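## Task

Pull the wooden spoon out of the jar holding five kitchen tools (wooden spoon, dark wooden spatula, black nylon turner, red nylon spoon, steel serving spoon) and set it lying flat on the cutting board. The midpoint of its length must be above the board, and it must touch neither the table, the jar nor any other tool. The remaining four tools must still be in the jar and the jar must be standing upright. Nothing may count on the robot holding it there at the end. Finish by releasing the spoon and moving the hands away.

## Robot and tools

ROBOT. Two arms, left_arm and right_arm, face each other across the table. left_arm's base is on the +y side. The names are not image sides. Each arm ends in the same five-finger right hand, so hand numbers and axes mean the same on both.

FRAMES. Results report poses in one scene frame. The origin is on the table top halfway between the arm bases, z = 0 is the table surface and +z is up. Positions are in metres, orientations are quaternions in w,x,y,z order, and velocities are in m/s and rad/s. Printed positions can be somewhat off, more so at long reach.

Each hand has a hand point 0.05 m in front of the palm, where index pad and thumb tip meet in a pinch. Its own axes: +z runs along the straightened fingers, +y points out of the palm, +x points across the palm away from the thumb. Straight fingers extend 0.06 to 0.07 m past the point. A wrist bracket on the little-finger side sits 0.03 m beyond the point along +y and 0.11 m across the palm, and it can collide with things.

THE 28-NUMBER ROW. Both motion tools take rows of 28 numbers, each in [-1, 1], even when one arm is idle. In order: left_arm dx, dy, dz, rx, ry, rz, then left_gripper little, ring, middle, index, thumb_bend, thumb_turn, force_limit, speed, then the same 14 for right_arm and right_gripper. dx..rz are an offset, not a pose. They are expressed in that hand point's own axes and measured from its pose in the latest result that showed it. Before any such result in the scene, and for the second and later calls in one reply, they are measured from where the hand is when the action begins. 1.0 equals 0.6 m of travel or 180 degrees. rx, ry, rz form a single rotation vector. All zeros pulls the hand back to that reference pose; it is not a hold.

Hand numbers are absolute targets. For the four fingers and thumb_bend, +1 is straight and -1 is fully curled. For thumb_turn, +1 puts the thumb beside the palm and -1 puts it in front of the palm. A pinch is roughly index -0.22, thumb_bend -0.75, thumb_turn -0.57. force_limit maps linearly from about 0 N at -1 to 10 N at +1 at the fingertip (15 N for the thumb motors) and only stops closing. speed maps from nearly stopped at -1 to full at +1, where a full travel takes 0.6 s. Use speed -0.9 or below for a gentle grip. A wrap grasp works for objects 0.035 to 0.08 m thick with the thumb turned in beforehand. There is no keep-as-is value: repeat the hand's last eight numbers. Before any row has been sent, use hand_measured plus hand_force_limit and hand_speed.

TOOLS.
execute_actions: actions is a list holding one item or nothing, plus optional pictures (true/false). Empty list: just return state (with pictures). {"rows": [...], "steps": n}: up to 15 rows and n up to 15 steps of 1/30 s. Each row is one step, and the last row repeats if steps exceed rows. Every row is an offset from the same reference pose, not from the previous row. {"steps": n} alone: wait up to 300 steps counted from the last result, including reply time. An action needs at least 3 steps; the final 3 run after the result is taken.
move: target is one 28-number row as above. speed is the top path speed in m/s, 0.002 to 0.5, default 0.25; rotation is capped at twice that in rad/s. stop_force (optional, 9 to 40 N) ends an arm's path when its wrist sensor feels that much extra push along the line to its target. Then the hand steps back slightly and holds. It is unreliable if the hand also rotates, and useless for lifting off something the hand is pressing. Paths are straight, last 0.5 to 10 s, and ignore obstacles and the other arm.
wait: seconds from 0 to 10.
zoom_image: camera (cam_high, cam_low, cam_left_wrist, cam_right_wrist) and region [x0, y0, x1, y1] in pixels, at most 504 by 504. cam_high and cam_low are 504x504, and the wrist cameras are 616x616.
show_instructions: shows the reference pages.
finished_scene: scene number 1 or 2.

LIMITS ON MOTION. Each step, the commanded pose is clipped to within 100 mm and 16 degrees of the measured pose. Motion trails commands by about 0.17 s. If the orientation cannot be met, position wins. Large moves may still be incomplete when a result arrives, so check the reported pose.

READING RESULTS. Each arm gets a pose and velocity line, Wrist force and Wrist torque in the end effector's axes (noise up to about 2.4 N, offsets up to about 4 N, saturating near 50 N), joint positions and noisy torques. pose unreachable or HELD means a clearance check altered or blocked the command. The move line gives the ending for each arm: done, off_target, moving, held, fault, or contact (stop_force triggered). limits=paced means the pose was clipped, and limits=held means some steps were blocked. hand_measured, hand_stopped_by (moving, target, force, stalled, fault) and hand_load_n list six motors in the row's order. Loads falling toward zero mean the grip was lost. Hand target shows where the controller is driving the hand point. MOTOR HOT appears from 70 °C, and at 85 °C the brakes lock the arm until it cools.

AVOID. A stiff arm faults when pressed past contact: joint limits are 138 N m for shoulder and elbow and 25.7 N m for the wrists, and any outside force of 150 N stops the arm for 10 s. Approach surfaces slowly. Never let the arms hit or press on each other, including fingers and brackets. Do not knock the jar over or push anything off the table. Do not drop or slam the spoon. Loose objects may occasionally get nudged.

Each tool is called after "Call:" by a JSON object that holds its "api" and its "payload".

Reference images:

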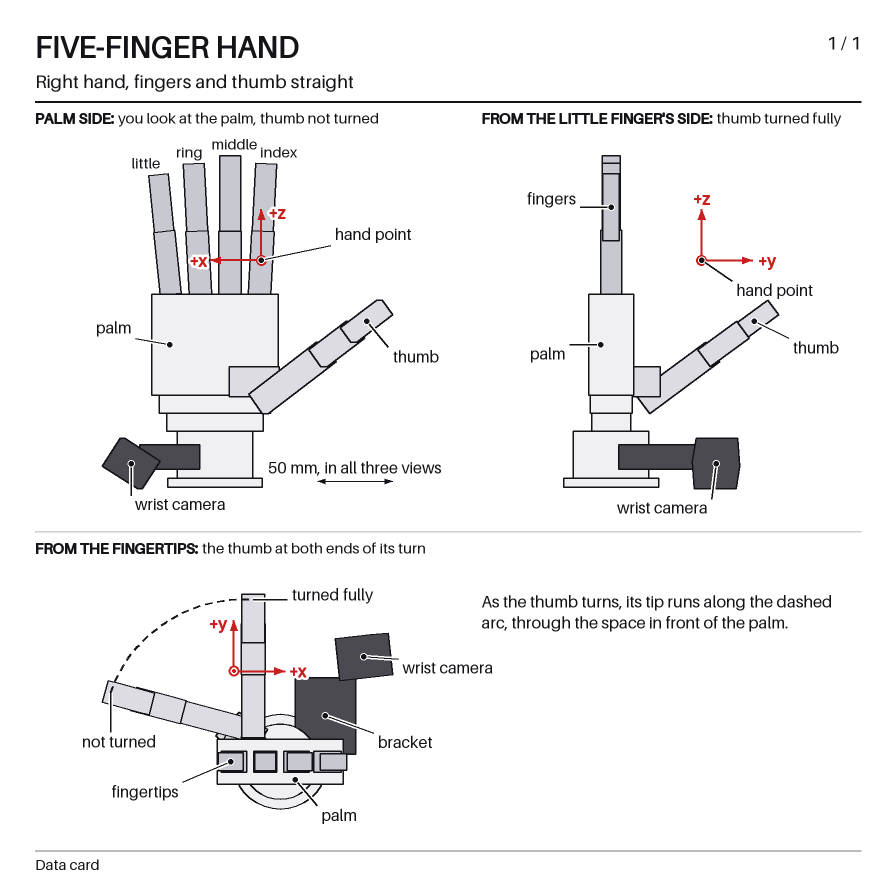

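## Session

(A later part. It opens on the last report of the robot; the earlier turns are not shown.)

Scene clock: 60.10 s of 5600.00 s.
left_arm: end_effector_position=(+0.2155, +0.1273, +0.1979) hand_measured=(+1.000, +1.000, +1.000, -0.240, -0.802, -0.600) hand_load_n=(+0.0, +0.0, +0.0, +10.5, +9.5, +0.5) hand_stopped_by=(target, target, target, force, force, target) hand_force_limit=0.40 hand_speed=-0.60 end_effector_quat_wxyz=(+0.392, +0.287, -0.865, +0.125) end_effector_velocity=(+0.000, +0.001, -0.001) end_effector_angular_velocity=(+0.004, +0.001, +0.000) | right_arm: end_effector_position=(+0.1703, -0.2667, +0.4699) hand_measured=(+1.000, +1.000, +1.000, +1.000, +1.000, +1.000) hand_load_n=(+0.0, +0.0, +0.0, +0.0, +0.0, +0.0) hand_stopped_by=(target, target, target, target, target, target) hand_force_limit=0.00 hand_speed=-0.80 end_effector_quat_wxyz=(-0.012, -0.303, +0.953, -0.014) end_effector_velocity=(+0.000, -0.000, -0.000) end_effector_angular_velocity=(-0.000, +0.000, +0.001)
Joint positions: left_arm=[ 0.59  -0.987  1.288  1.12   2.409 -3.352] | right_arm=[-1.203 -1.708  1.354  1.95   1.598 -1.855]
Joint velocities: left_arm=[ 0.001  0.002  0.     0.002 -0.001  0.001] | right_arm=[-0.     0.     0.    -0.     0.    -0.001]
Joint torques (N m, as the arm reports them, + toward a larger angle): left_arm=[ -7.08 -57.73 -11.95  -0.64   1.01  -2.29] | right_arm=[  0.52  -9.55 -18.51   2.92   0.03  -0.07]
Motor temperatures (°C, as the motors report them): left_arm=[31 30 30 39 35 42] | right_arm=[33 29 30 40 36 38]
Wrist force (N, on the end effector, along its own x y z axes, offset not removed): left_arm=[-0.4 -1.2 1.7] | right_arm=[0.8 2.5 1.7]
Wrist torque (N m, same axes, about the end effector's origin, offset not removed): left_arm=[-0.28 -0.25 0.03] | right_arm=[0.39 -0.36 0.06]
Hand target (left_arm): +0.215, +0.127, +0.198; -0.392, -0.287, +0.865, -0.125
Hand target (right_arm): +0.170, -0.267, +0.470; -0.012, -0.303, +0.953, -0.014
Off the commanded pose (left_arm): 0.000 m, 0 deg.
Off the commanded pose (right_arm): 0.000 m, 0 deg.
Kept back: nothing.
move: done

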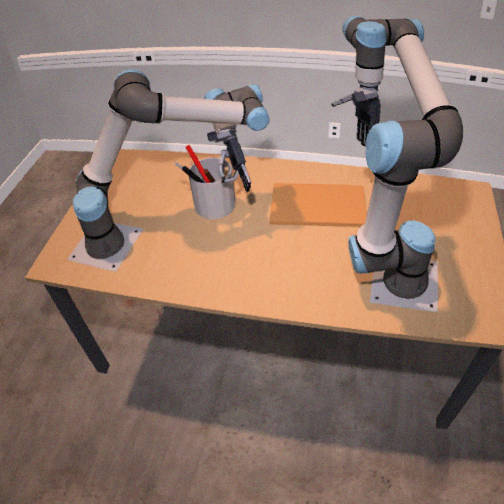

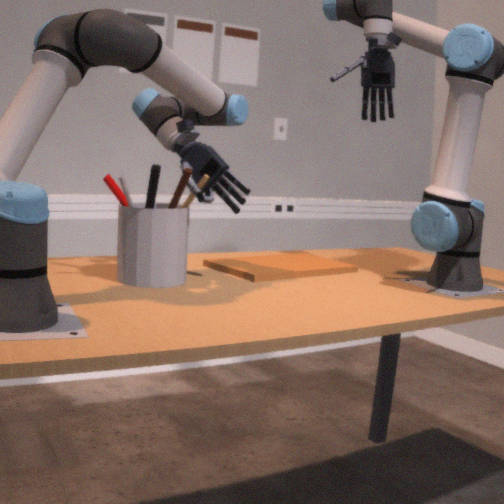

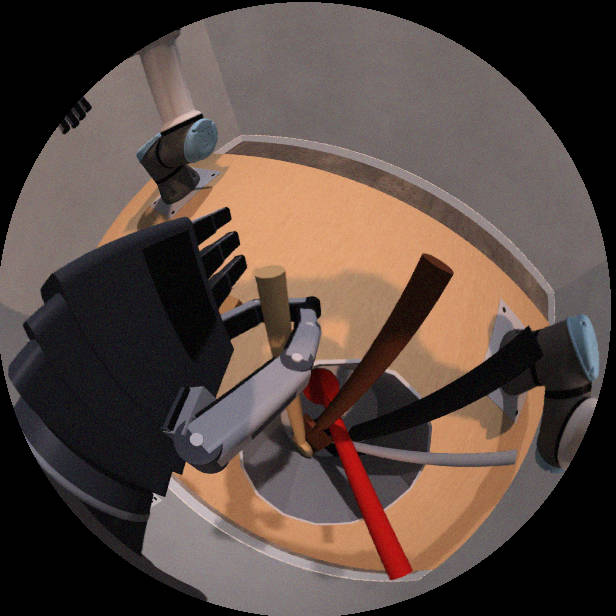

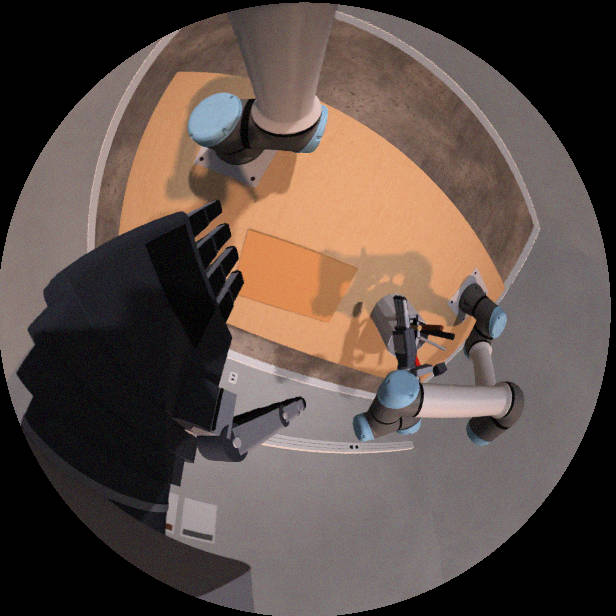

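Call:
{"api": "move", "payload": {"target": [0,0,0,0,0,0,1,1,-1,-1,-1,-0.6,0.8,-0.4,0,0,0,0,0,0,1,1,1,1,1,1,0,-0.8]}}

Call:
{"api": "move", "payload": {"target": [0.08,0,0,0,0,0,1,1,-1,-1,-1,-0.6,0.8,-0.4,0,0,0,0,0,0,1,1,1,1,1,1,0,-0.8], "speed": 0.04}}

Scene clock: 62.60 s of 5600.00 s.
left_arm: end_effector_position=(+0.2155, +0.1273, +0.1979) hand_measured=(+1.000, +1.000, -1.000, -0.238, -0.954, -0.600) hand_load_n=(+0.0, +0.0, +0.0, +12.5, +12.5, +0.5) hand_stopped_by=(target, target, target, force, force, target) hand_force_limit=0.80 hand_speed=-0.40 end_effector_quat_wxyz=(+0.392, +0.287, -0.865, +0.125) end_effector_velocity=(+0.001, +0.000, -0.001) end_effector_angular_velocity=(+0.000, -0.001, +0.001) | right_arm: end_effector_position=(+0.1703, -0.2667, +0.4699) hand_measured=(+1.000, +1.000, +1.000, +1.000, +1.000, +1.000) hand_load_n=(+0.0, +0.0, +0.0, +0.0, +0.0, +0.0) hand_stopped_by=(target, target, target, target, target, target) hand_force_limit=0.00 hand_speed=-0.80 end_effector_quat_wxyz=(-0.012, -0.303, +0.953, -0.014) end_effector_velocity=(+0.000, +0.000, -0.000) end_effector_angular_velocity=(+0.001, +0.001, +0.000)
Joint positions: left_arm=[ 0.59  -0.987  1.288  1.12   2.409 -3.352] | right_arm=[-1.203 -1.708  1.354  1.95   1.598 -1.855]
Joint velocities: left_arm=[ 0.001 -0.     0.001 -0.001 -0.001  0.   ] | right_arm=[ 0.     0.001 -0.    -0.    -0.001  0.   ]
Joint torques (N m, as the arm reports them, + toward a larger angle): left_arm=[ -6.16 -56.89 -11.97   4.58   0.31  -2.32] | right_arm=[  0.52 -10.63 -18.06   2.76   0.15  -0.07]
Motor temperatures (°C, as the motors report them): left_arm=[31 30 30 39 35 42] | right_arm=[33 29 30 40 36 38]
Wrist force (N, on the end effector, along its own x y z axes, offset not removed): left_arm=[0.4 -0.8 1.2] | right_arm=[1.7 1.6 1.3]
Wrist torque (N m, same axes, about the end effector's origin, offset not removed): left_arm=[-0.12 -0.31 0.14] | right_arm=[0.29 -0.51 0.20]
Hand target (left_arm): +0.215, +0.127, +0.198; -0.392, -0.287, +0.865, -0.125
Hand target (right_arm): +0.170, -0.267, +0.470; -0.012, -0.303, +0.953, -0.014
Off the commanded pose (left_arm): 0.000 m, 0 deg.
Off the commanded pose (right_arm): 0.000 m, 0 deg.
Kept back: nothing.
move: done

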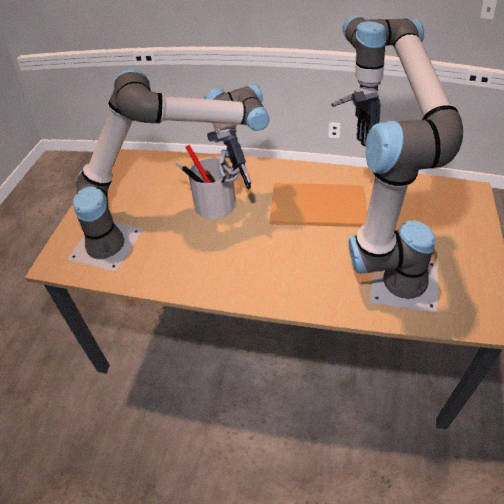

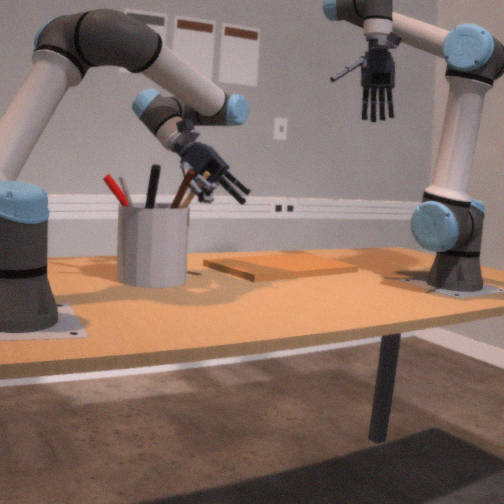

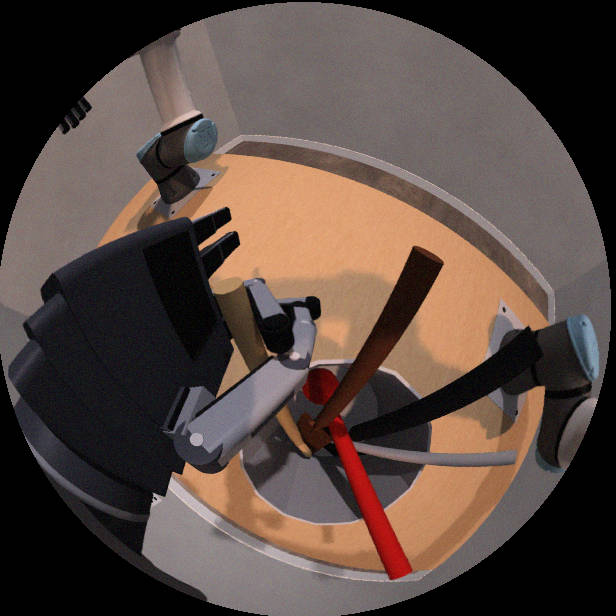

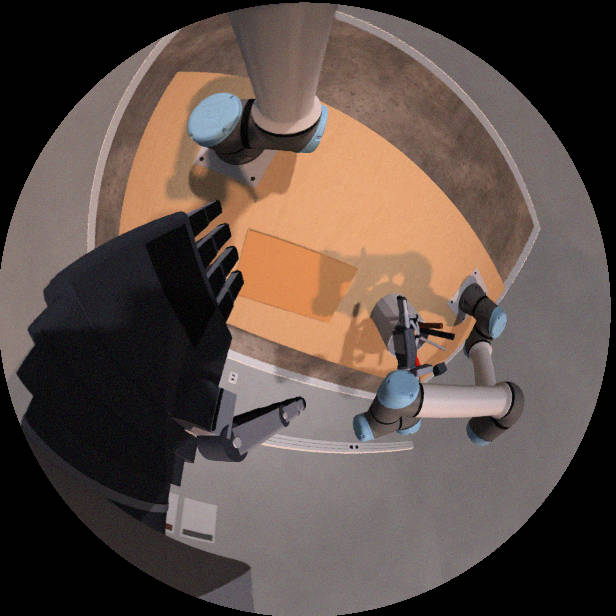

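Scene clock: 64.23 s of 5600.00 s.
left_arm: end_effector_position=(+0.1903, +0.1083, +0.2337) hand_measured=(+1.000, +1.000, -1.000, -0.238, -0.954, -0.600) hand_load_n=(+0.0, +0.0, +0.0, +12.5, +12.5, +0.5) hand_stopped_by=(target, target, target, force, force, target) hand_force_limit=0.80 hand_speed=-0.40 end_effector_quat_wxyz=(+0.392, +0.287, -0.865, +0.125) end_effector_velocity=(-0.002, -0.001, +0.002) end_effector_angular_velocity=(+0.001, +0.001, -0.000) | right_arm: end_effector_position=(+0.1703, -0.2667, +0.4699) hand_measured=(+1.000, +1.000, +1.000, +1.000, +1.000, +1.000) hand_load_n=(+0.0, +0.0, +0.0, +0.0, +0.0, +0.0) hand_stopped_by=(target, target, target, target, target, target) hand_force_limit=0.00 hand_speed=-0.80 end_effector_quat_wxyz=(-0.012, -0.303, +0.953, -0.014) end_effector_velocity=(-0.000, +0.000, -0.000) end_effector_angular_velocity=(+0.001, +0.000, +0.001)
Joint positions: left_arm=[ 0.529 -1.022  1.233  1.145  2.398 -3.441] | right_arm=[-1.203 -1.708  1.354  1.95   1.598 -1.855]
Joint velocities: left_arm=[-0.004 -0.001 -0.004  0.002 -0.    -0.005] | right_arm=[ 0.    -0.     0.     0.    -0.001 -0.   ]
Joint torques (N m, as the arm reports them, + toward a larger angle): left_arm=[ -7.25 -56.46 -27.71   4.65  -0.64  -2.37] | right_arm=[  0.22 -10.25 -17.4    2.72   0.09   0.17]
Motor temperatures (°C, as the motors report them): left_arm=[31 30 30 39 35 42] | right_arm=[33 29 30 40 36 38]
Wrist force (N, on the end effector, along its own x y z axes, offset not removed): left_arm=[0.2 -1.0 0.1] | right_arm=[-0.3 2.1 1.4]
Wrist torque (N m, same axes, about the end effector's origin, offset not removed): left_arm=[-0.12 -0.30 0.09] | right_arm=[0.40 -0.12 -0.11]
Hand target (left_arm): +0.190, +0.108, +0.234; -0.392, -0.287, +0.865, -0.125
Hand target (right_arm): +0.170, -0.267, +0.470; -0.012, -0.303, +0.953, -0.014
Off the commanded pose (left_arm): 0.000 m, 0 deg.
Off the commanded pose (right_arm): 0.000 m, 0 deg.
Kept back: nothing.
move: done

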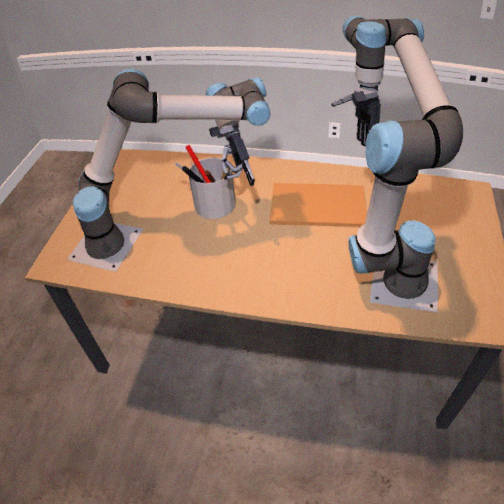

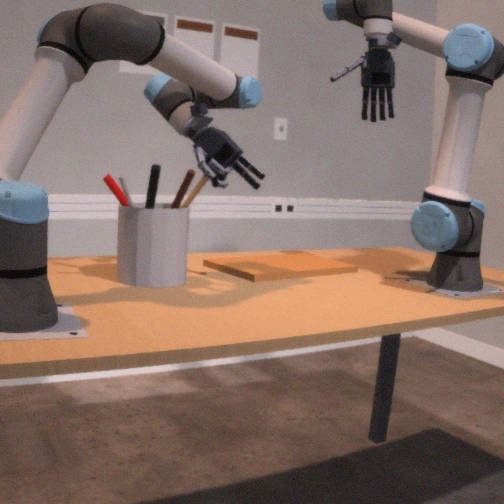

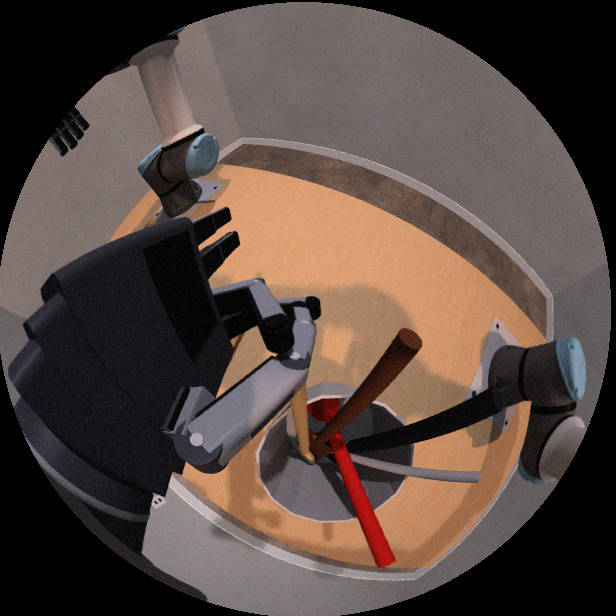

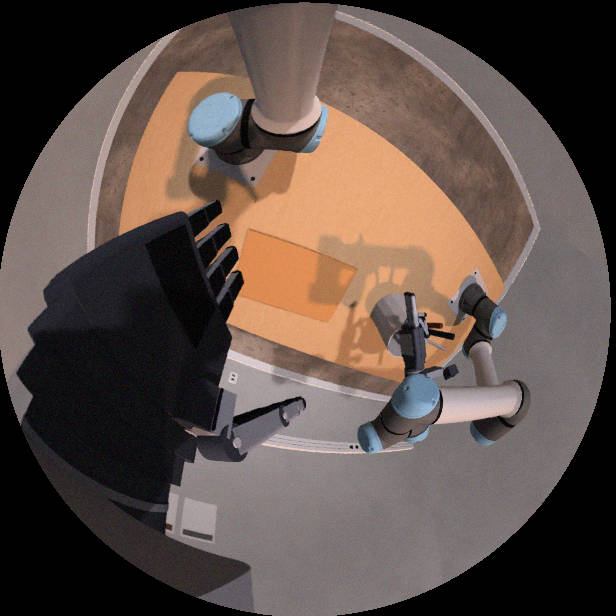

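Call:
{"api": "move", "payload": {"target": [0.01,0.017,0.012,0,0,0,1,1,1,0.3,-0.72,-0.57,0.6,0,0,0,0,0,0,0,1,1,1,1,1,1,0,-0.8], "speed": 0.03}}

Call:
{"api": "move", "payload": {"target": [-0.085,0,0,0,0,0,1,1,1,0.3,-0.72,-0.57,0.6,0,0,0,0,0,0,0,1,1,1,1,1,1,0,-0.8], "speed": 0.03, "stop_force": 9}}

Scene clock: 66.33 s of 5600.00 s.
left_arm: end_effector_position=(+0.1767, +0.1109, +0.2335) hand_measured=(+1.000, +1.000, +1.000, +0.300, -0.720, -0.570) hand_load_n=(+0.0, +0.0, +0.0, +0.0, +0.0, +0.0) hand_stopped_by=(target, target, target, target, target, target) hand_force_limit=0.60 hand_speed=0.00 end_effector_quat_wxyz=(+0.392, +0.287, -0.865, +0.125) end_effector_velocity=(-0.001, -0.000, -0.000) end_effector_angular_velocity=(-0.001, -0.001, -0.002) | right_arm: end_effector_position=(+0.1703, -0.2667, +0.4699) hand_measured=(+1.000, +1.000, +1.000, +1.000, +1.000, +1.000) hand_load_n=(+0.0, +0.0, +0.0, +0.0, +0.0, +0.0) hand_stopped_by=(target, target, target, target, target, target) hand_force_limit=0.00 hand_speed=-0.80 end_effector_quat_wxyz=(-0.012, -0.303, +0.953, -0.014) end_effector_velocity=(-0.000, -0.000, +0.000) end_effector_angular_velocity=(+0.000, -0.001, +0.001)
Joint positions: left_arm=[ 0.507 -1.051  1.272  1.11   2.393 -3.474] | right_arm=[-1.203 -1.708  1.354  1.95   1.598 -1.855]
Joint velocities: left_arm=[-0.002  0.     0.    -0.001 -0.     0.001] | right_arm=[-0.    -0.    -0.    -0.    -0.    -0.002]
Joint torques (N m, as the arm reports them, + toward a larger angle): left_arm=[ -7.18 -56.16 -11.99  -0.75  -0.95  -2.28] | right_arm=[ -0.31 -11.35 -17.94   2.71   0.31   0.01]
Motor temperatures (°C, as the motors report them): left_arm=[31 30 30 39 35 42] | right_arm=[33 29 30 40 36 38]
Wrist force (N, on the end effector, along its own x y z axes, offset not removed): left_arm=[-0.5 -1.6 -0.3] | right_arm=[1.2 2.8 3.7]
Wrist torque (N m, same axes, about the end effector's origin, offset not removed): left_arm=[-0.12 -0.10 0.04] | right_arm=[0.26 -0.52 0.09]
Hand target (left_arm): +0.177, +0.111, +0.234; -0.392, -0.287, +0.865, -0.126
Hand target (right_arm): +0.170, -0.267, +0.470; -0.012, -0.303, +0.953, -0.014
Off the commanded pose (left_arm): 0.000 m, 0 deg.
Off the commanded pose (right_arm): 0.000 m, 0 deg.
Kept back: nothing.
move: done

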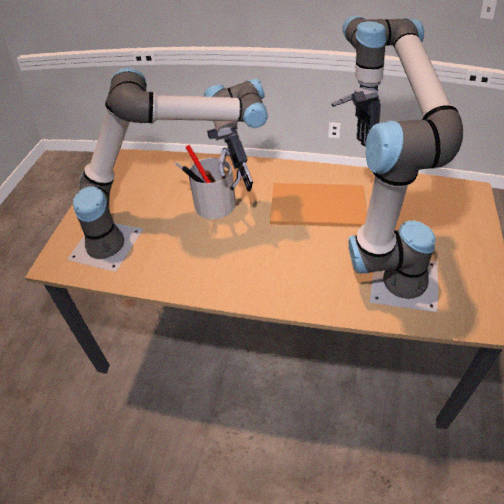

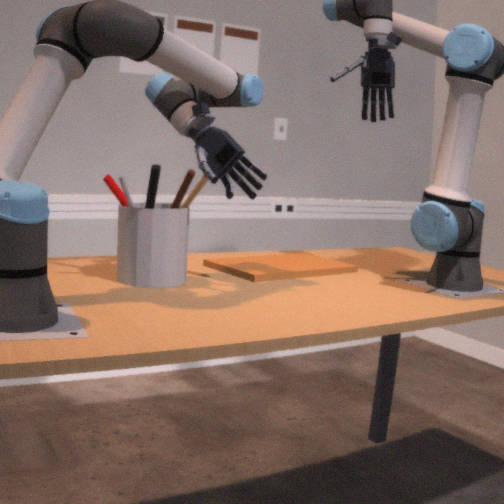

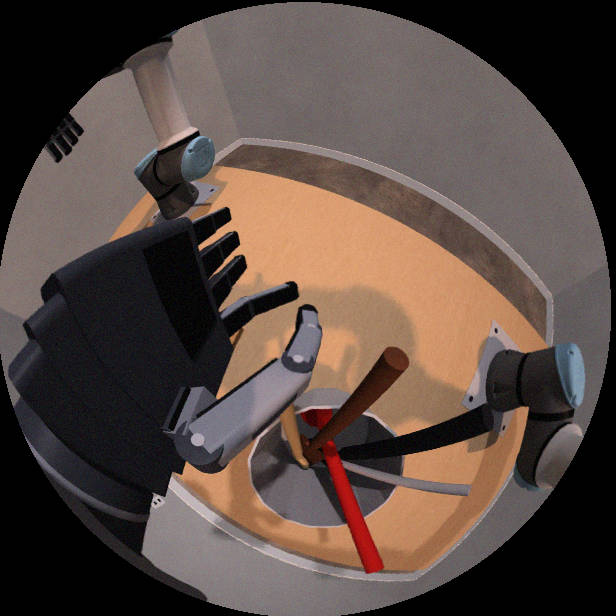

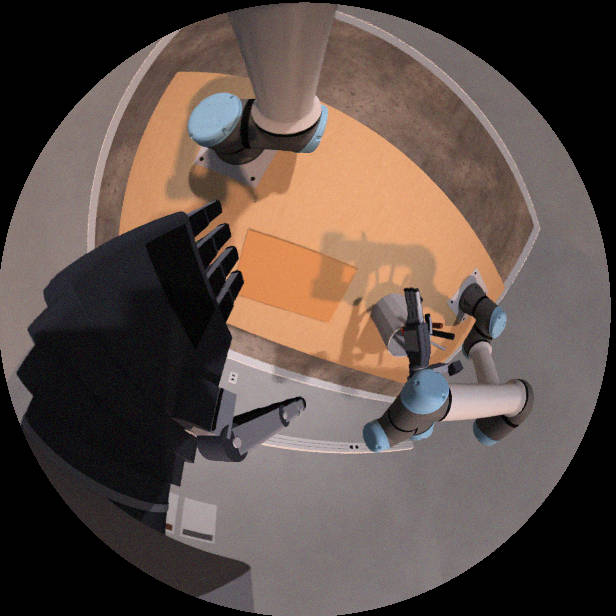

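Scene clock: 68.43 s of 5600.00 s.
left_arm: end_effector_position=(+0.2035, +0.1312, +0.1955) hand_measured=(+1.000, +1.000, +1.000, +0.300, -0.720, -0.570) hand_load_n=(+0.0, +0.0, +0.0, +0.0, +0.0, +0.0) hand_stopped_by=(target, target, target, target, target, target) hand_force_limit=0.60 hand_speed=0.00 end_effector_quat_wxyz=(+0.392, +0.287, -0.865, +0.125) end_effector_velocity=(+0.002, +0.001, -0.003) end_effector_angular_velocity=(+0.000, +0.001, +0.002) | right_arm: end_effector_position=(+0.1703, -0.2667, +0.4699) hand_measured=(+1.000, +1.000, +1.000, +1.000, +1.000, +1.000) hand_load_n=(+0.0, +0.0, +0.0, +0.0, +0.0, +0.0) hand_stopped_by=(target, target, target, target, target, target) hand_force_limit=0.00 hand_speed=-0.80 end_effector_quat_wxyz=(-0.012, -0.303, +0.953, -0.014) end_effector_velocity=(-0.000, -0.000, -0.000) end_effector_angular_velocity=(-0.001, -0.001, +0.001)
Joint positions: left_arm=[ 0.573 -1.014  1.332  1.083  2.406 -3.378] | right_arm=[-1.203 -1.708  1.354  1.95   1.598 -1.855]
Joint velocities: left_arm=[ 0.005  0.004  0.002 -0.002  0.001  0.004] | right_arm=[ 0.    -0.     0.     0.     0.001 -0.   ]
Joint torques (N m, as the arm reports them, + toward a larger angle): left_arm=[  8.54 -30.57 -11.1   -0.68   3.75   2.38] | right_arm=[ -0.53 -10.28 -18.12   2.72   0.08   0.07]
Motor temperatures (°C, as the motors report them): left_arm=[31 30 30 39 35 42] | right_arm=[33 29 30 40 36 38]
Wrist force (N, on the end effector, along its own x y z axes, offset not removed): left_arm=[-0.8 -1.0 1.1] | right_arm=[-0.4 3.1 0.9]
Wrist torque (N m, same axes, about the end effector's origin, offset not removed): left_arm=[-0.10 -0.15 0.01] | right_arm=[0.66 -0.11 -0.01]
Hand target (left_arm): +0.204, +0.131, +0.195; -0.392, -0.287, +0.865, -0.125
Hand target (right_arm): +0.170, -0.267, +0.470; -0.012, -0.303, +0.953, -0.014
Off the commanded pose (left_arm): 0.000 m, 0 deg.
Off the commanded pose (right_arm): 0.000 m, 0 deg.
Kept back: nothing.
move: done

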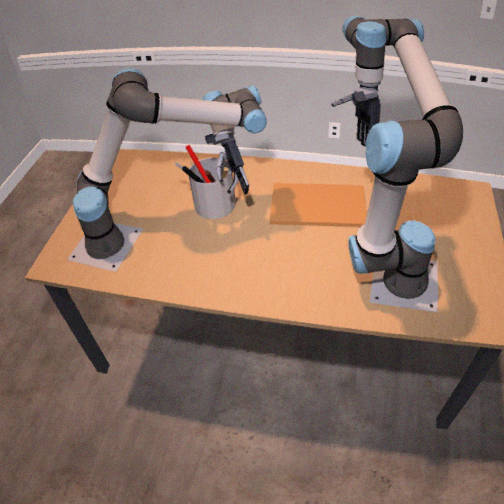

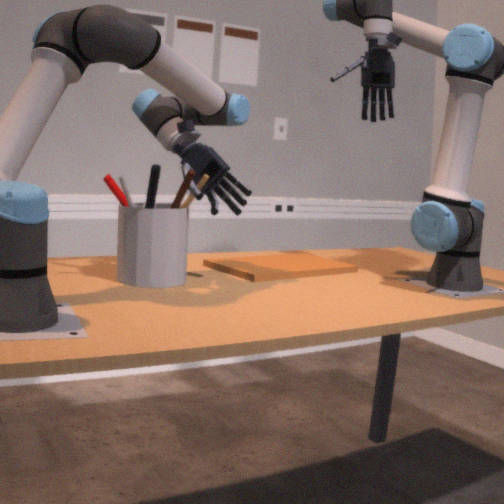

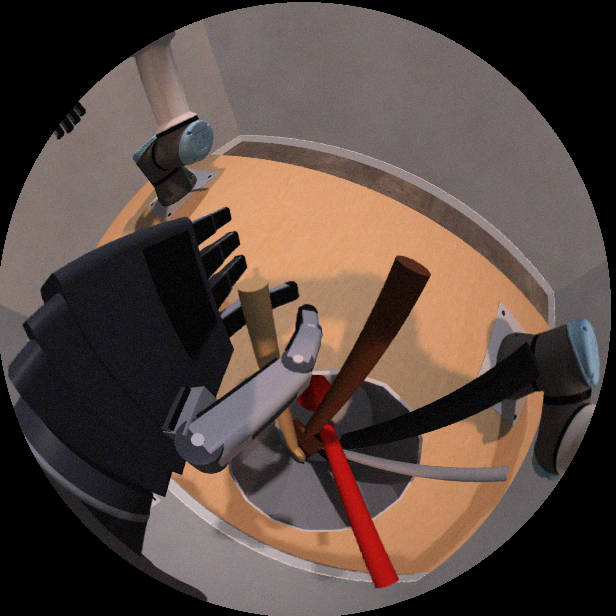

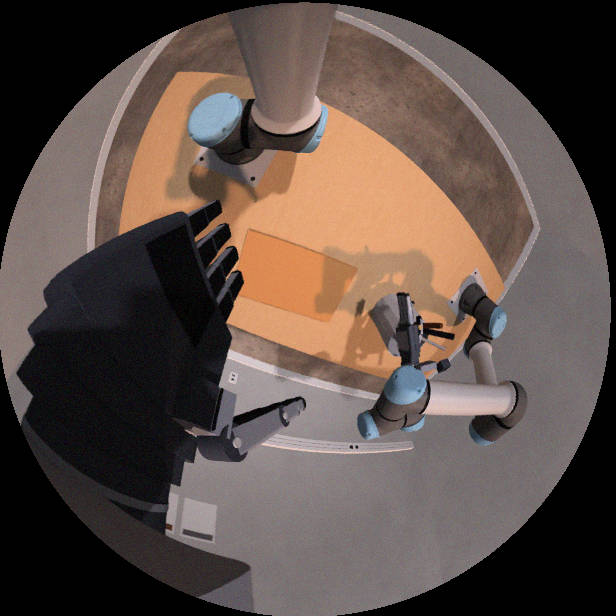

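Call:
{"api": "move", "payload": {"target": [0,-0.04,0,0,0,0,1,1,1,0.3,-0.72,-0.57,0.6,0,0,0,0,0,0,0,1,1,1,1,1,1,0,-0.8], "speed": 0.02, "stop_force": 9}}

Call:
{"api": "zoom_image", "payload": {"camera": "cam_left_wrist", "region": [180, 230, 430, 480]}}

Scene clock: 70.20 s of 5600.00 s.
left_arm: end_effector_position=(+0.2175, +0.1122, +0.1952) hand_measured=(+1.000, +1.000, +1.000, +0.300, -0.720, -0.570) hand_load_n=(+0.0, +0.0, +0.0, +0.0, +0.5, -0.5) hand_stopped_by=(target, target, target, target, target, target) hand_force_limit=0.60 hand_speed=0.00 end_effector_quat_wxyz=(+0.392, +0.287, -0.865, +0.125) end_effector_velocity=(+0.002, -0.002, +0.000) end_effector_angular_velocity=(-0.001, +0.000, +0.000) | right_arm: end_effector_position=(+0.1703, -0.2667, +0.4699) hand_measured=(+1.000, +1.000, +1.000, +1.000, +1.000, +1.000) hand_load_n=(+0.0, +0.0, +0.0, +0.0, +0.0, +0.0) hand_stopped_by=(target, target, target, target, target, target) hand_force_limit=0.00 hand_speed=-0.80 end_effector_quat_wxyz=(-0.012, -0.303, +0.953, -0.014) end_effector_velocity=(+0.000, +0.000, +0.000) end_effector_angular_velocity=(+0.000, +0.000, -0.001)
Joint positions: left_arm=[ 0.58  -0.956  1.241  1.125  2.407 -3.368] | right_arm=[-1.203 -1.708  1.354  1.95   1.598 -1.855]
Joint velocities: left_arm=[ 0.002  0.006 -0.011  0.006  0.001  0.003] | right_arm=[-0.001  0.    -0.    -0.    -0.    -0.   ]
Joint torques (N m, as the arm reports them, + toward a larger angle): left_arm=[  7.57 -30.05 -26.1    4.05   3.64   2.45] | right_arm=[  0.48 -10.89 -18.46   2.65   0.23  -0.1 ]
Motor temperatures (°C, as the motors report them): left_arm=[31 30 30 39 35 42] | right_arm=[33 29 30 40 36 38]
Wrist force (N, on the end effector, along its own x y z axes, offset not removed): left_arm=[1.1 0.9 -0.1] | right_arm=[-0.3 2.4 2.7]
Wrist torque (N m, same axes, about the end effector's origin, offset not removed): left_arm=[0.02 -0.45 0.13] | right_arm=[0.37 -0.18 -0.11]
Hand target (left_arm): +0.218, +0.112, +0.195; -0.392, -0.287, +0.865, -0.125
Hand target (right_arm): +0.170, -0.267, +0.470; -0.012, -0.303, +0.953, -0.014
Off the commanded pose (left_arm): 0.000 m, 0 deg.
Off the commanded pose (right_arm): 0.000 m, 0 deg.
Kept back: nothing.
move: done

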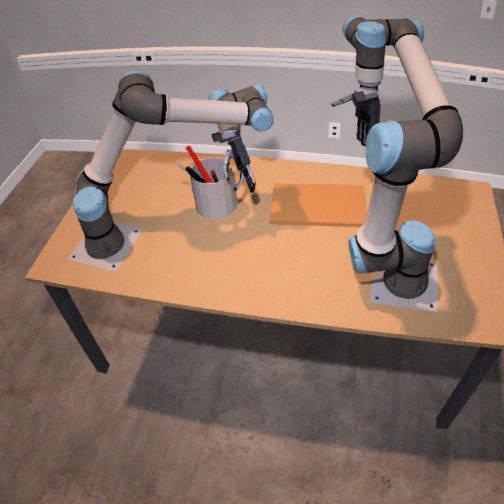

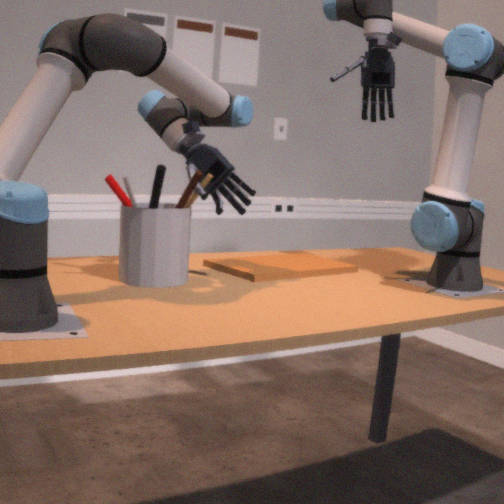

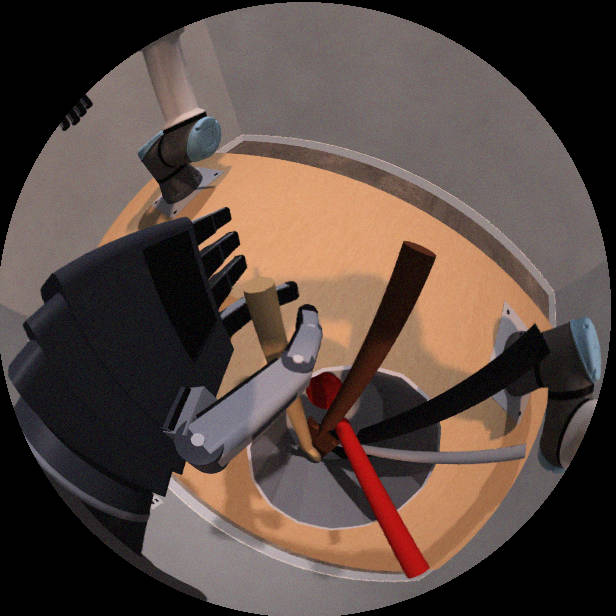

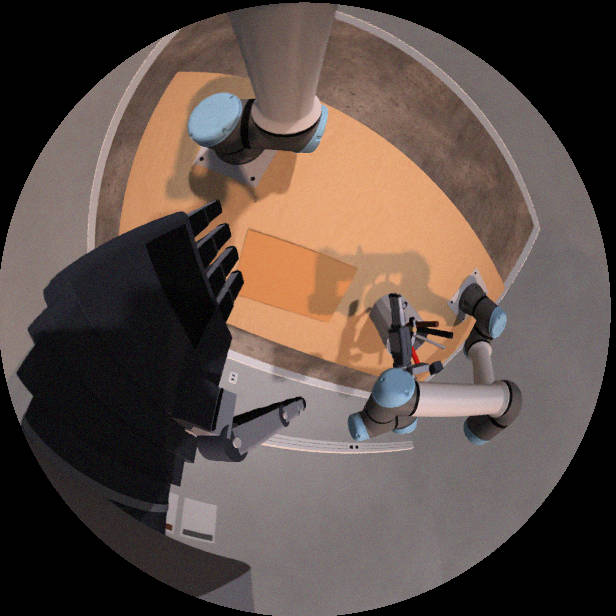

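Region (180, 230, 430, 480) of cam_left_wrist's 616x616 image, scaled by 2.016, with more detail than that image has.

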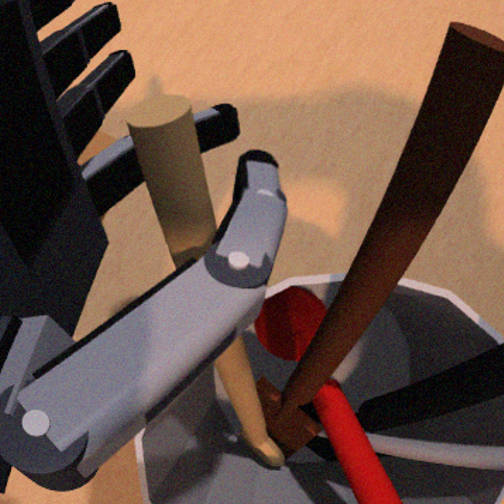

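Call:
{"api": "execute_actions", "payload": {"actions": []}}

Scene clock: 70.47 s of 5600.00 s.
left_arm: end_effector_position=(+0.2177, +0.1119, +0.1952) hand_measured=(+1.000, +1.000, +1.000, +0.300, -0.720, -0.570) hand_load_n=(+0.0, +0.0, +0.0, +0.0, +0.5, +0.0) hand_stopped_by=(target, target, target, target, target, target) hand_force_limit=0.60 hand_speed=0.00 end_effector_quat_wxyz=(+0.392, +0.287, -0.865, +0.125) end_effector_velocity=(+0.001, -0.000, -0.001) end_effector_angular_velocity=(+0.003, +0.001, +0.002) | right_arm: end_effector_position=(+0.1703, -0.2667, +0.4699) hand_measured=(+1.000, +1.000, +1.000, +1.000, +1.000, +1.000) hand_load_n=(+0.0, +0.0, +0.0, +0.0, +0.0, +0.0) hand_stopped_by=(target, target, target, target, target, target) hand_force_limit=0.00 hand_speed=-0.80 end_effector_quat_wxyz=(-0.012, -0.303, +0.953, -0.014) end_effector_velocity=(-0.000, +0.000, +0.000) end_effector_angular_velocity=(+0.001, -0.000, +0.001)
Joint positions: left_arm=[ 0.58  -0.955  1.239  1.125  2.407 -3.367] | right_arm=[-1.203 -1.708  1.354  1.95   1.598 -1.855]
Joint velocities: left_arm=[ 0.001  0.003 -0.001  0.001 -0.001 -0.   ] | right_arm=[-0.    -0.    -0.     0.    -0.001 -0.001]
Joint torques (N m, as the arm reports them, + toward a larger angle): left_arm=[  6.89 -30.56 -28.4    4.09   3.68   2.42] | right_arm=[  0.26 -10.61 -16.9    2.79   0.05  -0.05]
Motor temperatures (°C, as the motors report them): left_arm=[31 30 30 39 35 42] | right_arm=[33 29 30 40 36 38]
Wrist force (N, on the end effector, along its own x y z axes, offset not removed): left_arm=[1.1 0.4 0.2] | right_arm=[0.8 1.3 1.8]
Wrist torque (N m, same axes, about the end effector's origin, offset not removed): left_arm=[-0.12 -0.35 0.16] | right_arm=[0.28 -0.33 0.01]
Hand target (left_arm): +0.218, +0.112, +0.195; -0.392, -0.287, +0.865, -0.125
Hand target (right_arm): +0.170, -0.267, +0.470; -0.012, -0.303, +0.953, -0.014
Off the commanded pose (left_arm): 0.000 m, 0 deg.
Off the commanded pose (right_arm): 0.000 m, 0 deg.
Kept back: nothing.
Steps of this call (steps 1 to 8: nothing new was sent). Readings (end_effector_position | what the end effector reports):
1: left_arm (+0.2176, +0.1121, +0.1952) | right_arm (+0.1703, -0.2667, +0.4699) | left_arm hand_measured=(+1.000, +1.000, +1.000, +0.300, -0.720, -0.570) hand_load_n=(+0.0, +0.0, +0.0, +0.0, +0.5, -0.5) hand_stopped_by=(target, target, target, target, target, target) hand_force_limit=0.60 hand_speed=0.00 | right_arm hand_measured=(+1.000, +1.000, +1.000, +1.000, +1.000, +1.000) hand_load_n=(+0.0, +0.0, +0.0, +0.0, +0.0, +0.0) hand_stopped_by=(target, target, target, target, target, target) hand_force_limit=0.00 hand_speed=-0.80
2: left_arm (+0.2176, +0.1121, +0.1952) | right_arm (+0.1703, -0.2667, +0.4699) | left_arm hand_measured=(+1.000, +1.000, +1.000, +0.300, -0.720, -0.570) hand_load_n=(+0.0, +0.0, +0.0, +0.0, +0.5, -0.5) hand_stopped_by=(target, target, target, target, target, target) hand_force_limit=0.60 hand_speed=0.00 | right_arm hand_measured=(+1.000, +1.000, +1.000, +1.000, +1.000, +1.000) hand_load_n=(+0.0, +0.0, +0.0, +0.0, +0.0, +0.0) hand_stopped_by=(target, target, target, target, target, target) hand_force_limit=0.00 hand_speed=-0.80
4: left_arm (+0.2177, +0.1120, +0.1952) | right_arm (+0.1703, -0.2667, +0.4699) | left_arm hand_measured=(+1.000, +1.000, +1.000, +0.300, -0.720, -0.570) hand_load_n=(+0.0, +0.0, +0.0, +0.0, +0.5, -0.5) hand_stopped_by=(target, target, target, target, target, target) hand_force_limit=0.60 hand_speed=0.00 | right_arm hand_measured=(+1.000, +1.000, +1.000, +1.000, +1.000, +1.000) hand_load_n=(+0.0, +0.0, +0.0, +0.0, +0.0, +0.0) hand_stopped_by=(target, target, target, target, target, target) hand_force_limit=0.00 hand_speed=-0.80
8: the state above

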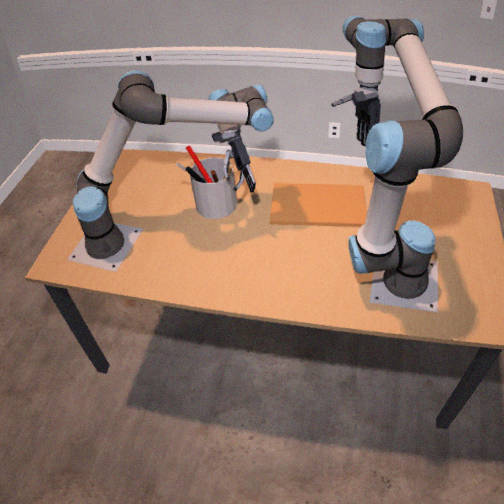

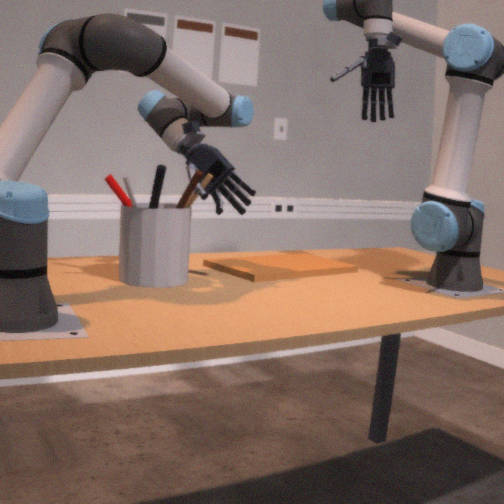

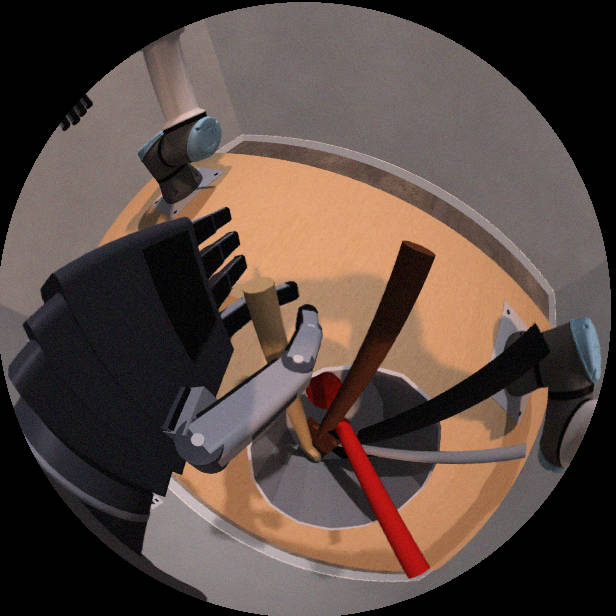

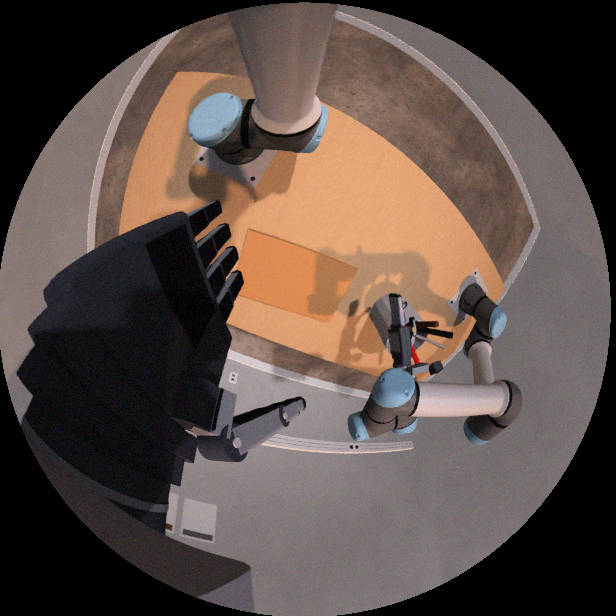

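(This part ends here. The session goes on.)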